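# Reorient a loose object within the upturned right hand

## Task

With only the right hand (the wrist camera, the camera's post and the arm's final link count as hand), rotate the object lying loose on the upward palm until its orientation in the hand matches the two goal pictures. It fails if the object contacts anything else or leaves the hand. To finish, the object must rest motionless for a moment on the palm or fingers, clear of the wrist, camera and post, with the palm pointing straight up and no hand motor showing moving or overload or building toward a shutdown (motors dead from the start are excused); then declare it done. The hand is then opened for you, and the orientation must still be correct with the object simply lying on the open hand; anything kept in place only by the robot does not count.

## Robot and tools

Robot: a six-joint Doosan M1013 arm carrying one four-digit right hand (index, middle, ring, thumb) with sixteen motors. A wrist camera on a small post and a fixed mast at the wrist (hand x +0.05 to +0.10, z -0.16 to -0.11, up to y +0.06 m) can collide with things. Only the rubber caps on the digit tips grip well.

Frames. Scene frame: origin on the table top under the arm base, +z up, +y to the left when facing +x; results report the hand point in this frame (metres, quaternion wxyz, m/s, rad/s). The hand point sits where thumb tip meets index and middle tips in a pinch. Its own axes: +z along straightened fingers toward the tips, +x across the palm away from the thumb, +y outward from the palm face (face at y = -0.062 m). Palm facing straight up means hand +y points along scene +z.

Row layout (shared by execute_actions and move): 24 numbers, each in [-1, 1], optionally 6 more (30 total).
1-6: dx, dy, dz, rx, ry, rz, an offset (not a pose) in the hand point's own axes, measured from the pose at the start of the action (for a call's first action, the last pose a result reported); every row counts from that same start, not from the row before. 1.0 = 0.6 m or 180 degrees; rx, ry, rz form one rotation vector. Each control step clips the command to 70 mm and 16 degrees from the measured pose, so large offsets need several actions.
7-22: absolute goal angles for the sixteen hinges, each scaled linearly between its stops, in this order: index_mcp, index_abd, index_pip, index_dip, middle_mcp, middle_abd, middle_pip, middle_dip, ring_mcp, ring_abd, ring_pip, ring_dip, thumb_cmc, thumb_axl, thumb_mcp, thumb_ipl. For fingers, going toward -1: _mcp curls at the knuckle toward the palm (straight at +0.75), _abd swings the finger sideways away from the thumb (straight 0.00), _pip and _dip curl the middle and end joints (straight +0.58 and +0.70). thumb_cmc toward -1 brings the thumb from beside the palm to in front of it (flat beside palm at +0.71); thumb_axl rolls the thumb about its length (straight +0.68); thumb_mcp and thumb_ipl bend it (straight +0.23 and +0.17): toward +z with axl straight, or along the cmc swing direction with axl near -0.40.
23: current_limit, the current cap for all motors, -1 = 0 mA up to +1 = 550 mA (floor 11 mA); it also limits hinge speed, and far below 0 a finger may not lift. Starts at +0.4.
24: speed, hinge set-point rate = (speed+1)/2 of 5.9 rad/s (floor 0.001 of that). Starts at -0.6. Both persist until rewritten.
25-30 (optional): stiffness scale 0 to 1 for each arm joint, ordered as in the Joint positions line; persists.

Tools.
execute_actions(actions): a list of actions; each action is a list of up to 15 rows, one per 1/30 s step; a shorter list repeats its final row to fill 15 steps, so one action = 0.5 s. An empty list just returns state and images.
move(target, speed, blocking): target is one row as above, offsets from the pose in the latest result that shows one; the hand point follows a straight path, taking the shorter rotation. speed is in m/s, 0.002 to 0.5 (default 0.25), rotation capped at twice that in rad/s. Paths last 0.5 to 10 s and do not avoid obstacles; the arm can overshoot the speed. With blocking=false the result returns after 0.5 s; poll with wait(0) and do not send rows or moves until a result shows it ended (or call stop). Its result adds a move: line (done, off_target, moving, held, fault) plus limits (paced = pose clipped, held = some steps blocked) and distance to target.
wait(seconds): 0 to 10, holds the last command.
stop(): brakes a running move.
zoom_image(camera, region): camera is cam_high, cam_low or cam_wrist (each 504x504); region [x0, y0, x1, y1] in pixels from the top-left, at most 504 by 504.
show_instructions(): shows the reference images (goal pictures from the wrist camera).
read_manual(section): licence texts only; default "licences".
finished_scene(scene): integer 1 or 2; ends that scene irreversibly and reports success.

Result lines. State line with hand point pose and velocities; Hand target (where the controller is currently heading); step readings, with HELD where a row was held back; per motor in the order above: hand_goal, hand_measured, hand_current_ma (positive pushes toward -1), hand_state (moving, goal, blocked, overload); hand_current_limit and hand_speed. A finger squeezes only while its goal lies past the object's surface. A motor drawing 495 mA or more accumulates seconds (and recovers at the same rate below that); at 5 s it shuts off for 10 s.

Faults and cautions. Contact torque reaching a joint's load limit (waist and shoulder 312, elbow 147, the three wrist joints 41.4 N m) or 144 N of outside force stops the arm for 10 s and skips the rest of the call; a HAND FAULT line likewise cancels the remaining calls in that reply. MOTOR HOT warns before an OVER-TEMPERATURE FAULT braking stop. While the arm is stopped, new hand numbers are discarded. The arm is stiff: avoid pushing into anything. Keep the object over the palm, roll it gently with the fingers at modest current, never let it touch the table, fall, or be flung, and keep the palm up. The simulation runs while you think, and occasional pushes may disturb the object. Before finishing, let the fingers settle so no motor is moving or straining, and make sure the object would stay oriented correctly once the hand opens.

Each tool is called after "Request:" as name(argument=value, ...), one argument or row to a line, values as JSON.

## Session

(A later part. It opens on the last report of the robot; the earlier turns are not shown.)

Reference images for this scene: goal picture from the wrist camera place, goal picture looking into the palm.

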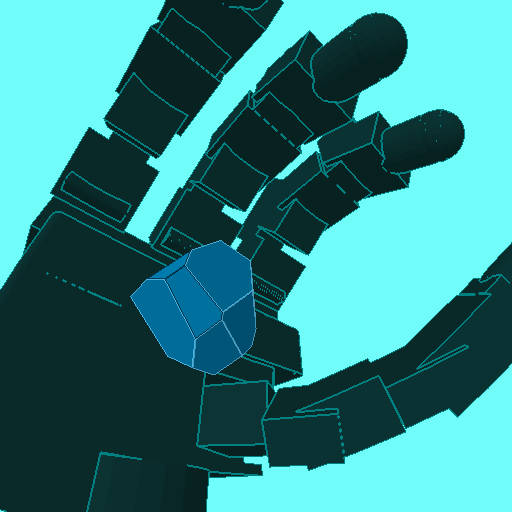

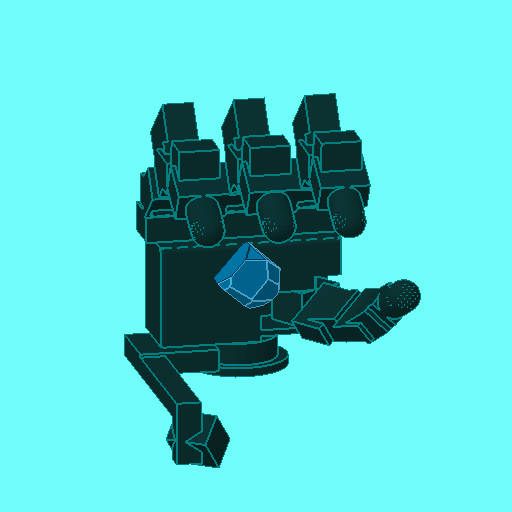

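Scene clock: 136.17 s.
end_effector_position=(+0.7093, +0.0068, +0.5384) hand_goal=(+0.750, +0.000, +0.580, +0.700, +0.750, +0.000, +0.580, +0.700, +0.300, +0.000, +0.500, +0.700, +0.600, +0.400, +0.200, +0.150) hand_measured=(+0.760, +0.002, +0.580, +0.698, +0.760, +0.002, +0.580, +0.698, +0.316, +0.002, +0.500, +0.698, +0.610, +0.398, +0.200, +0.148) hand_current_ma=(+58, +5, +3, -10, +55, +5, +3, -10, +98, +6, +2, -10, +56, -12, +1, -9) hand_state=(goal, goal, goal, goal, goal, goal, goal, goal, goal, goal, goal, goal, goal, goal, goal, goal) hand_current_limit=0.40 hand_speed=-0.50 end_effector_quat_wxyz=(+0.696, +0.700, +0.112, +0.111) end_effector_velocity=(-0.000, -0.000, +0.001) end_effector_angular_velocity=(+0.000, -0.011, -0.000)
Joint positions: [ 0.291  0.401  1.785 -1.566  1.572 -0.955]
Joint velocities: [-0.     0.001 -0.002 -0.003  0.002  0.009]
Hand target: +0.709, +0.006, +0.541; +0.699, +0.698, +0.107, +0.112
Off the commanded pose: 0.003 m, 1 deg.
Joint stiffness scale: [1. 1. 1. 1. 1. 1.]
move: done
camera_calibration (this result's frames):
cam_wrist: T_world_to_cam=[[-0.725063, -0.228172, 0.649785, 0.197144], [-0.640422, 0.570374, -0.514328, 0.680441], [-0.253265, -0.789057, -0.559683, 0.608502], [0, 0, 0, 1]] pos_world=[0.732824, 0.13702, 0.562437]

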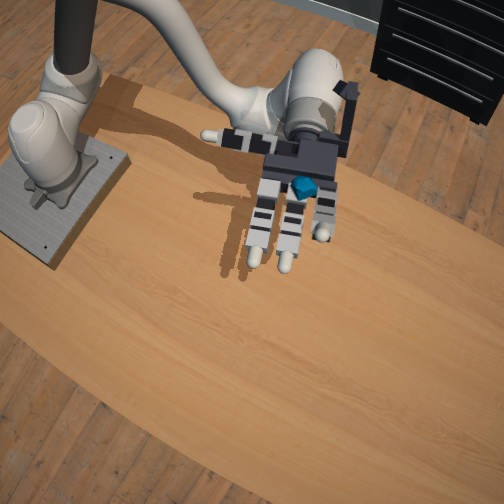

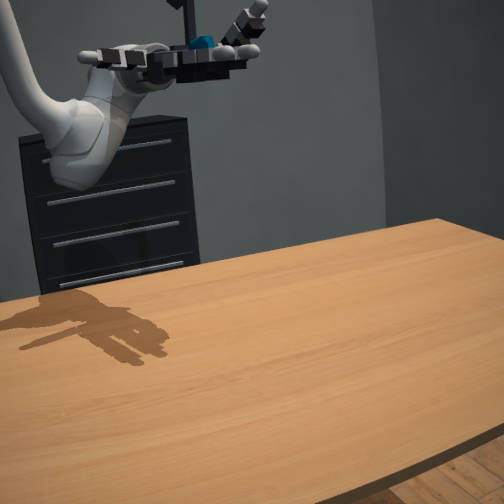

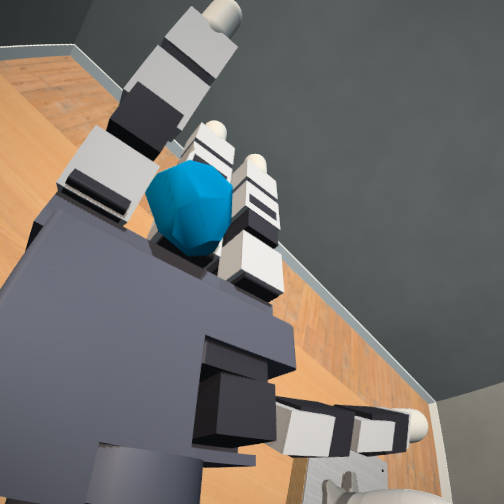

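Request:
move(
  target=[0,0,0,0.085,0,-0.085,0.75,0,-0.4,0.7,0.75,0,-0.4,0.7,0.3,0,0.5,0.7,0.6,0.4,0.2,0.15,0.4,-0.5],
  speed=0.1,
)

Request:
move(
  target=[0,0,0,-0.085,0,0.085,0.75,0,-0.4,0.7,0.75,0,-0.4,0.7,0.3,0,0.5,0.7,0.6,0.4,0.2,0.15,0.4,-0.5],
  speed=0.1,
)

Request:
zoom_image(
  camera="cam_high",
  region=[240,120,370,250],
)

Request:
zoom_image(
  camera="cam_wrist",
  region=[100,130,300,330],
)

Scene clock: 146.93 s.
end_effector_position=(+0.7073, +0.0049, +0.5370) hand_goal=(+0.750, +0.000, -0.400, +0.700, +0.750, +0.000, -0.400, +0.700, +0.300, +0.000, +0.500, +0.700, +0.600, +0.400, +0.200, +0.150) hand_measured=(+0.760, +0.002, -0.394, +0.698, +0.760, +0.002, -0.394, +0.698, +0.316, +0.002, +0.500, +0.698, +0.610, +0.398, +0.200, +0.148) hand_current_ma=(+59, +5, +33, -10, +56, +5, +33, -10, +98, +6, +3, -10, +56, -12, +1, -9) hand_state=(goal, goal, goal, goal, goal, goal, goal, goal, goal, goal, goal, goal, goal, goal, goal, goal) hand_current_limit=0.40 hand_speed=-0.50 end_effector_quat_wxyz=(+0.609, +0.763, +0.216, -0.002) end_effector_velocity=(-0.000, -0.000, -0.001) end_effector_angular_velocity=(+0.005, +0.011, -0.001)
Joint positions: [ 0.31   0.327  1.763 -1.313  1.501 -1.33 ]
Joint velocities: [ 0.    -0.001 -0.001  0.008 -0.001 -0.011]
Hand target: +0.709, +0.007, +0.538; +0.606, +0.765, +0.218, +0.002
Off the commanded pose: 0.003 m, 1 deg.
Joint stiffness scale: [1. 1. 1. 1. 1. 1.]
move: done
camera_calibration (this result's frames):
cam_wrist: T_world_to_cam=[[-0.477473, -0.343129, 0.808877, -0.0638108], [-0.754001, 0.63266, -0.176703, 0.578296], [-0.451113, -0.694265, -0.560798, 0.745783], [0, 0, 0, 1]] pos_world=[0.742, 0.13001, 0.572035]

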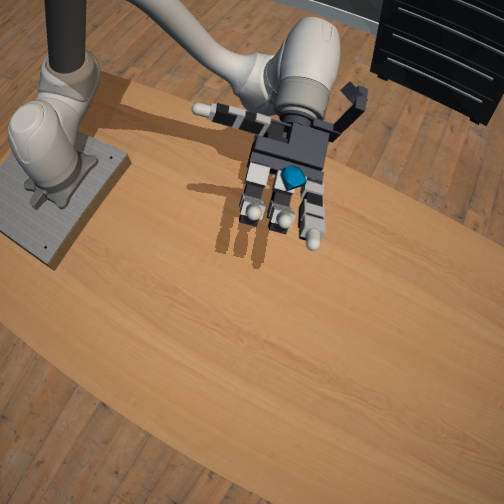

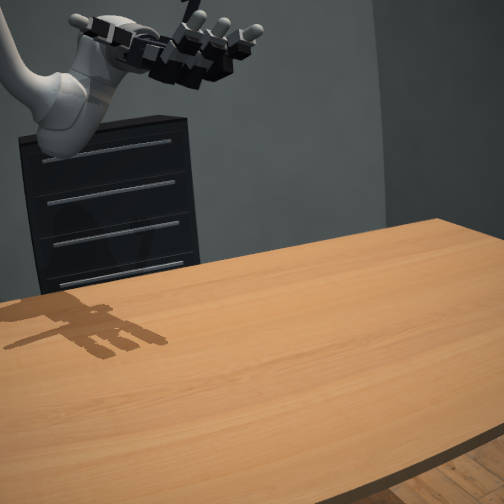

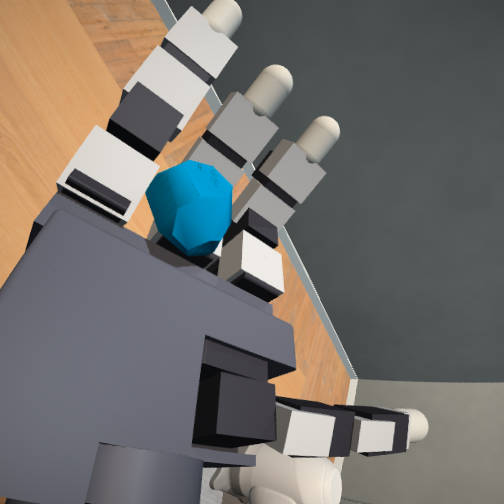

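Scene clock: 149.13 s.
end_effector_position=(+0.7092, +0.0062, +0.5383) hand_goal=(+0.750, +0.000, -0.400, +0.700, +0.750, +0.000, -0.400, +0.700, +0.300, +0.000, +0.500, +0.700, +0.600, +0.400, +0.200, +0.150) hand_measured=(+0.760, +0.002, -0.394, +0.698, +0.760, +0.002, -0.394, +0.698, +0.316, +0.002, +0.500, +0.698, +0.610, +0.398, +0.200, +0.148) hand_current_ma=(+59, +5, +31, -10, +56, +5, +31, -10, +98, +6, +3, -10, +56, -12, +1, -9) hand_state=(goal, goal, goal, goal, goal, goal, goal, goal, goal, goal, goal, goal, goal, goal, goal, goal) hand_current_limit=0.40 hand_speed=-0.50 end_effector_quat_wxyz=(+0.696, +0.700, +0.113, +0.110) end_effector_velocity=(-0.001, +0.000, +0.001) end_effector_angular_velocity=(-0.005, -0.011, -0.001)
Joint positions: [ 0.291  0.401  1.786 -1.566  1.572 -0.957]
Joint velocities: [-0.001  0.001 -0.    -0.006  0.005  0.01 ]
Hand target: +0.707, +0.005, +0.537; +0.700, +0.697, +0.111, +0.108
Off the commanded pose: 0.003 m, 1 deg.
Joint stiffness scale: [1. 1. 1. 1. 1. 1.]
move: done
camera_calibration (this result's frames):
cam_wrist: T_world_to_cam=[[-0.724014, -0.22716, 0.651309, 0.195485], [-0.640832, 0.570874, -0.513261, 0.680385], [-0.255223, -0.788987, -0.558892, 0.608921], [0, 0, 0, 1]] pos_world=[0.732957, 0.136423, 0.562215]

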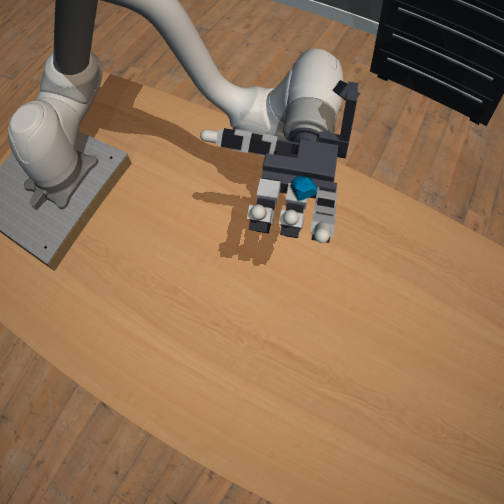

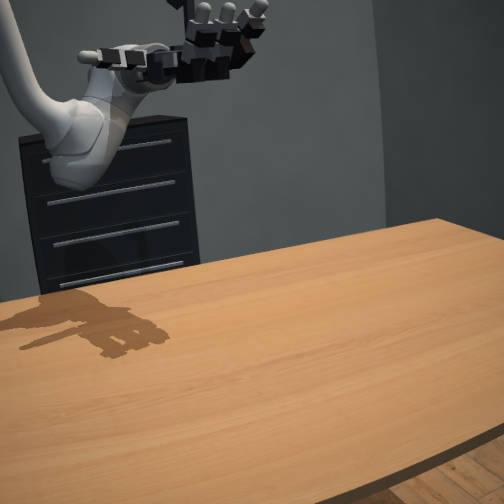

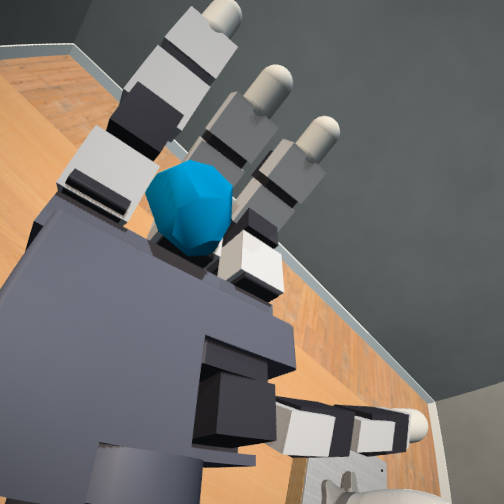

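Region (240, 120, 370, 250) of cam_high's 504x504 image, scaled by 3.877, with more detail than that image has.

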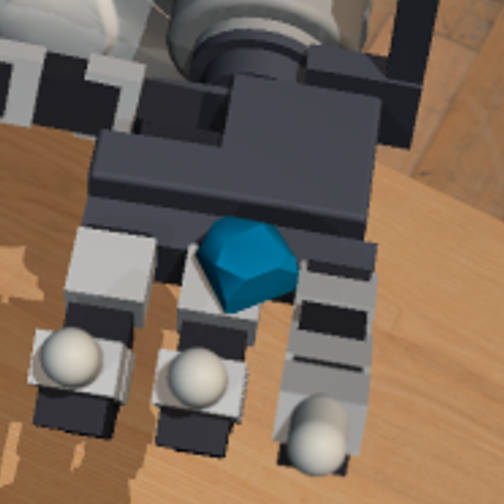

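Region (100, 130, 300, 330) of cam_wrist's 504x504 image, scaled by 2.520, with more detail than that image has.

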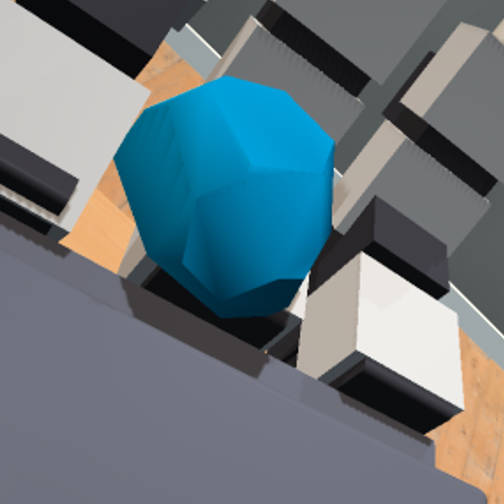

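Request:
move(
  target=[0,0,0,0.105,0,-0.1,0.75,0,-0.4,0.7,0.75,0,-0.4,0.7,0.3,0,0.5,0.7,0.6,0.4,0.2,0.15,0.4,-0.5],
  speed=0.12,
)

Request:
move(
  target=[0,0,0,-0.105,0,0.1,0.75,0,-0.4,0.7,0.75,0,-0.4,0.7,0.3,0,0.5,0.7,0.6,0.4,0.2,0.15,0.4,-0.5],
  speed=0.12,
)

Request:
zoom_image(
  camera="cam_high",
  region=[240,120,370,250],
)

Request:
zoom_image(
  camera="cam_wrist",
  region=[100,130,300,330],
)

Scene clock: 158.97 s.
end_effector_position=(+0.7073, +0.0042, +0.5368) hand_goal=(+0.750, +0.000, -0.400, +0.700, +0.750, +0.000, -0.400, +0.700, +0.300, +0.000, +0.500, +0.700, +0.600, +0.400, +0.200, +0.150) hand_measured=(+0.760, +0.002, -0.394, +0.698, +0.760, +0.002, -0.394, +0.698, +0.316, +0.002, +0.500, +0.698, +0.610, +0.398, +0.200, +0.148) hand_current_ma=(+59, +5, +31, -10, +56, +5, +30, -10, +98, +6, +3, -10, +56, -12, +1, -9) hand_state=(goal, goal, goal, goal, goal, goal, goal, goal, goal, goal, goal, goal, goal, goal, goal, goal) hand_current_limit=0.40 hand_speed=-0.50 end_effector_quat_wxyz=(+0.584, +0.777, +0.235, -0.024) end_effector_velocity=(+0.000, +0.000, -0.001) end_effector_angular_velocity=(+0.003, +0.011, +0.000)
Joint positions: [ 0.31   0.314  1.747 -1.248  1.496 -1.411]
Joint velocities: [ 0.     0.    -0.001  0.007  0.    -0.011]
Hand target: +0.709, +0.006, +0.538; +0.581, +0.778, +0.237, -0.019
Off the commanded pose: 0.003 m, 1 deg.
Joint stiffness scale: [1. 1. 1. 1. 1. 1.]
move: done
camera_calibration (this result's frames):
cam_wrist: T_world_to_cam=[[-0.424171, -0.378193, 0.82283, -0.108916], [-0.76082, 0.641627, -0.0972972, 0.540795], [-0.491153, -0.667296, -0.559897, 0.772915], [0, 0, 0, 1]] pos_world=[0.744868, 0.127583, 0.57499]

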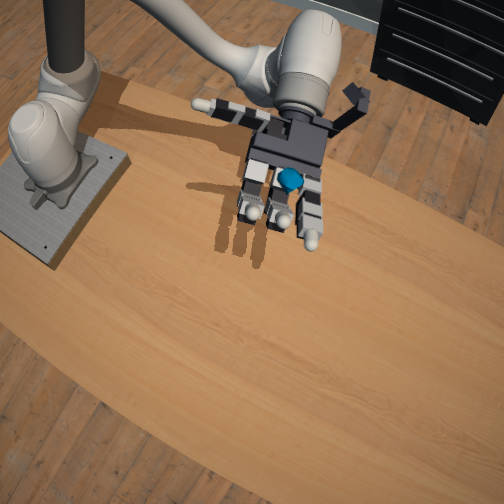

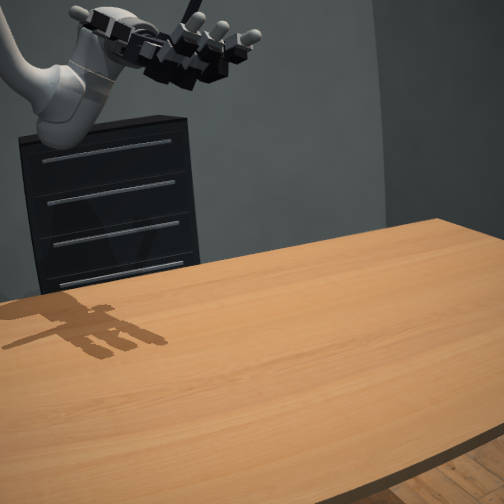

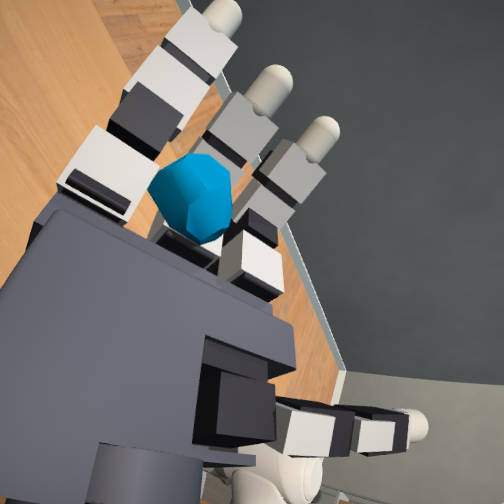

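Scene clock: 161.20 s.
end_effector_position=(+0.7092, +0.0056, +0.5380) hand_goal=(+0.750, +0.000, -0.400, +0.700, +0.750, +0.000, -0.400, +0.700, +0.300, +0.000, +0.500, +0.700, +0.600, +0.400, +0.200, +0.150) hand_measured=(+0.760, +0.002, -0.394, +0.698, +0.760, +0.002, -0.394, +0.698, +0.316, +0.002, +0.500, +0.698, +0.610, +0.398, +0.200, +0.148) hand_current_ma=(+59, +5, +30, -10, +56, +5, +30, -10, +98, +6, +4, -10, +56, -12, +1, -9) hand_state=(goal, goal, goal, goal, goal, goal, goal, goal, goal, goal, goal, goal, goal, goal, goal, goal) hand_current_limit=0.40 hand_speed=-0.50 end_effector_quat_wxyz=(+0.696, +0.700, +0.113, +0.109) end_effector_velocity=(-0.001, +0.000, +0.001) end_effector_angular_velocity=(-0.006, -0.012, -0.001)
Joint positions: [ 0.29   0.401  1.786 -1.565  1.572 -0.959]
Joint velocities: [-0.001  0.002  0.    -0.007  0.005  0.011]
Hand target: +0.707, +0.004, +0.537; +0.700, +0.698, +0.111, +0.106
Off the commanded pose: 0.003 m, 1 deg.
Joint stiffness scale: [1. 1. 1. 1. 1. 1.]
move: done
camera_calibration (this result's frames):
cam_wrist: T_world_to_cam=[[-0.722397, -0.226241, 0.65342, 0.193174], [-0.641662, 0.571506, -0.511519, 0.680268], [-0.257706, -0.788794, -0.558024, 0.609563], [0, 0, 0, 1]] pos_world=[0.733138, 0.135747, 0.561897]

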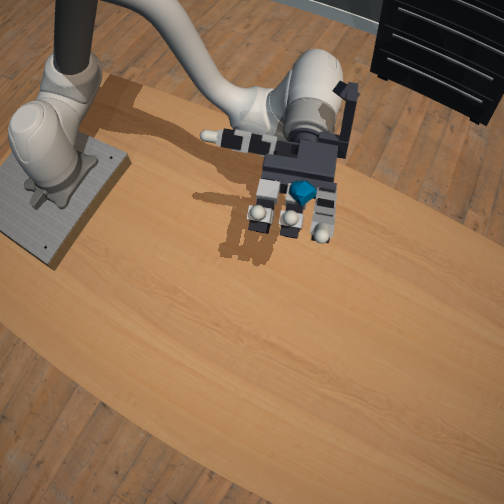

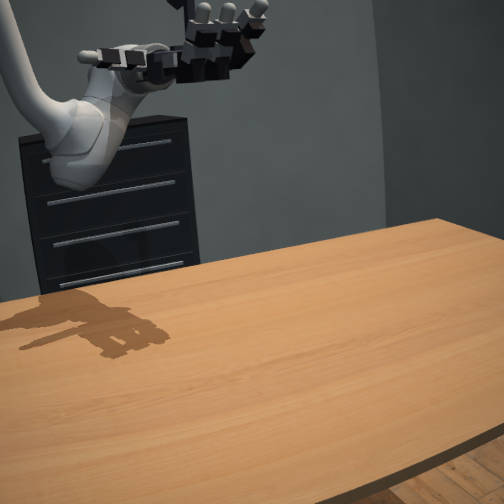

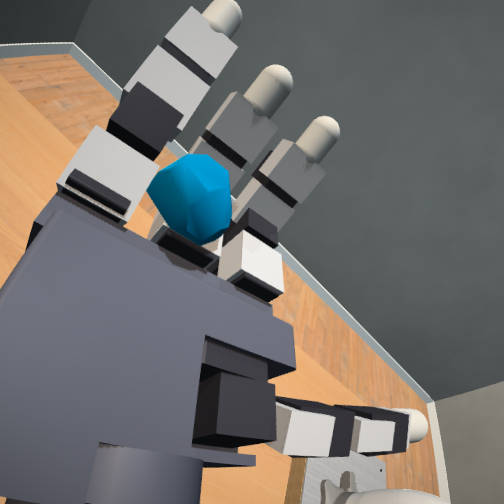

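Region (240, 120, 370, 250) of cam_high's 504x504 image, scaled by 3.877, with more detail than that image has.

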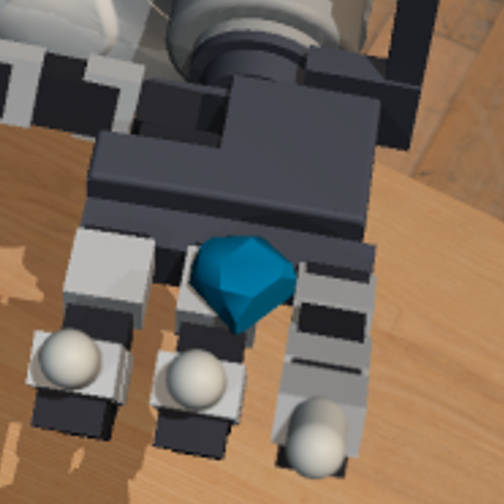

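Region (100, 130, 300, 330) of cam_wrist's 504x504 image, scaled by 2.520, with more detail than that image has.

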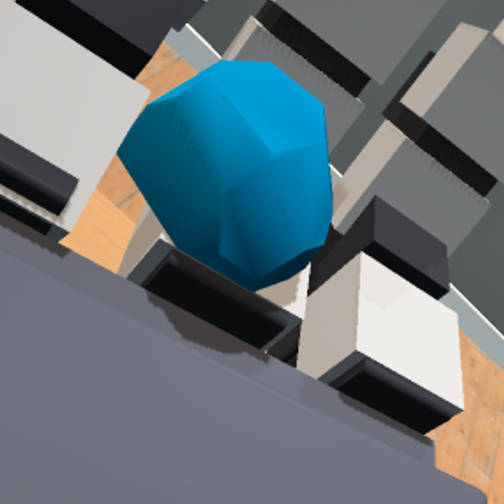

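Now it matches the goal.

Request:
move(
  target=[0,0,0,0,0,0,0.75,0,0.58,0.7,0.75,0,0.58,0.7,0.75,0,0.58,0.7,0.6,0.4,0.2,0.15,0.4,-0.6],
)

Request:
finished_scene(
  scene=2,
)

Scene clock: 165.23 s.
end_effector_position=(+0.7091, +0.0056, +0.5381) hand_goal=(+0.750, +0.000, +0.580, +0.700, +0.750, +0.000, +0.580, +0.700, +0.750, +0.000, +0.580, +0.700, +0.600, +0.400, +0.200, +0.150) hand_measured=(+0.762, +0.002, +0.580, +0.698, +0.760, +0.002, +0.580, +0.698, +0.760, +0.002, +0.580, +0.698, +0.610, +0.398, +0.200, +0.148) hand_current_ma=(+59, +5, +3, -10, +57, +5, +3, -10, +53, +6, +5, -10, +56, -12, +1, -9) hand_state=(goal, goal, goal, goal, goal, goal, goal, goal, goal, goal, goal, goal, goal, goal, goal, goal) hand_current_limit=0.40 hand_speed=-0.60 end_effector_quat_wxyz=(+0.696, +0.700, +0.113, +0.109) end_effector_velocity=(+0.000, +0.000, -0.000) end_effector_angular_velocity=(-0.000, +0.001, +0.000)
Joint positions: [ 0.29   0.401  1.786 -1.565  1.573 -0.958]
Joint velocities: [ 0.     0.001  0.    -0.    -0.    -0.001]
Hand target: +0.709, +0.006, +0.538; +0.696, +0.700, +0.113, +0.109
Off the commanded pose: 0.000 m, 0 deg.
Joint stiffness scale: [1. 1. 1. 1. 1. 1.]
move: done
camera_calibration (this result's frames):
cam_wrist: T_world_to_cam=[[-0.723142, -0.225916, 0.652708, 0.193976], [-0.641074, 0.571262, -0.512527, 0.680408], [-0.257079, -0.789064, -0.557932, 0.609123], [0, 0, 0, 1]] pos_world=[0.733057, 0.135768, 0.561967]

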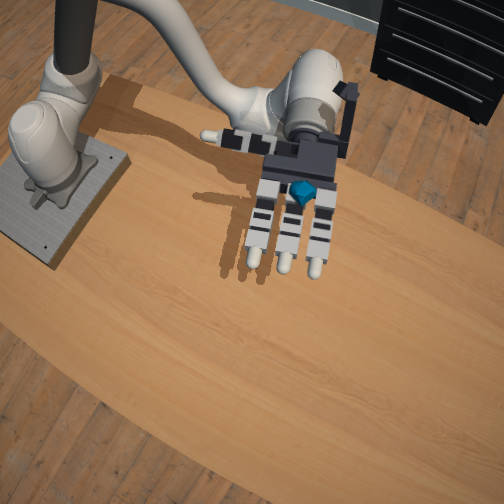

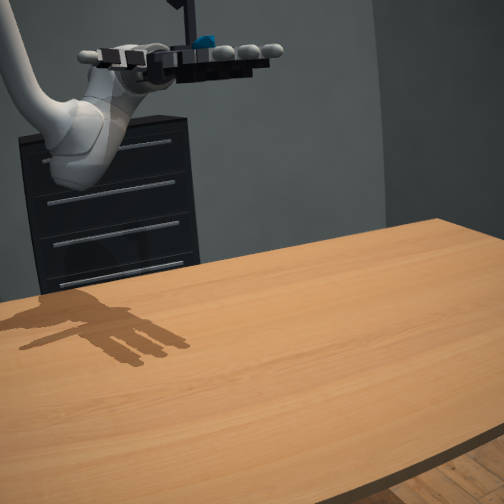

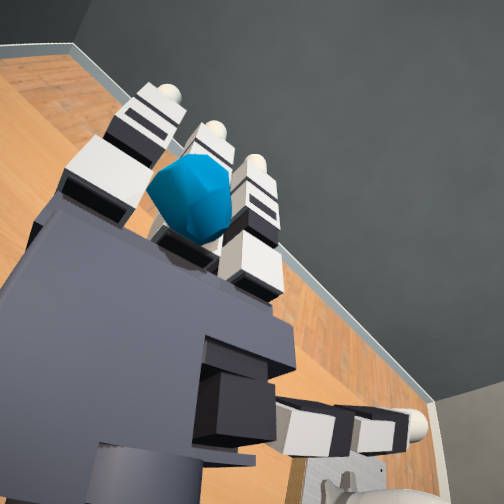

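The scene is finished: the task was done.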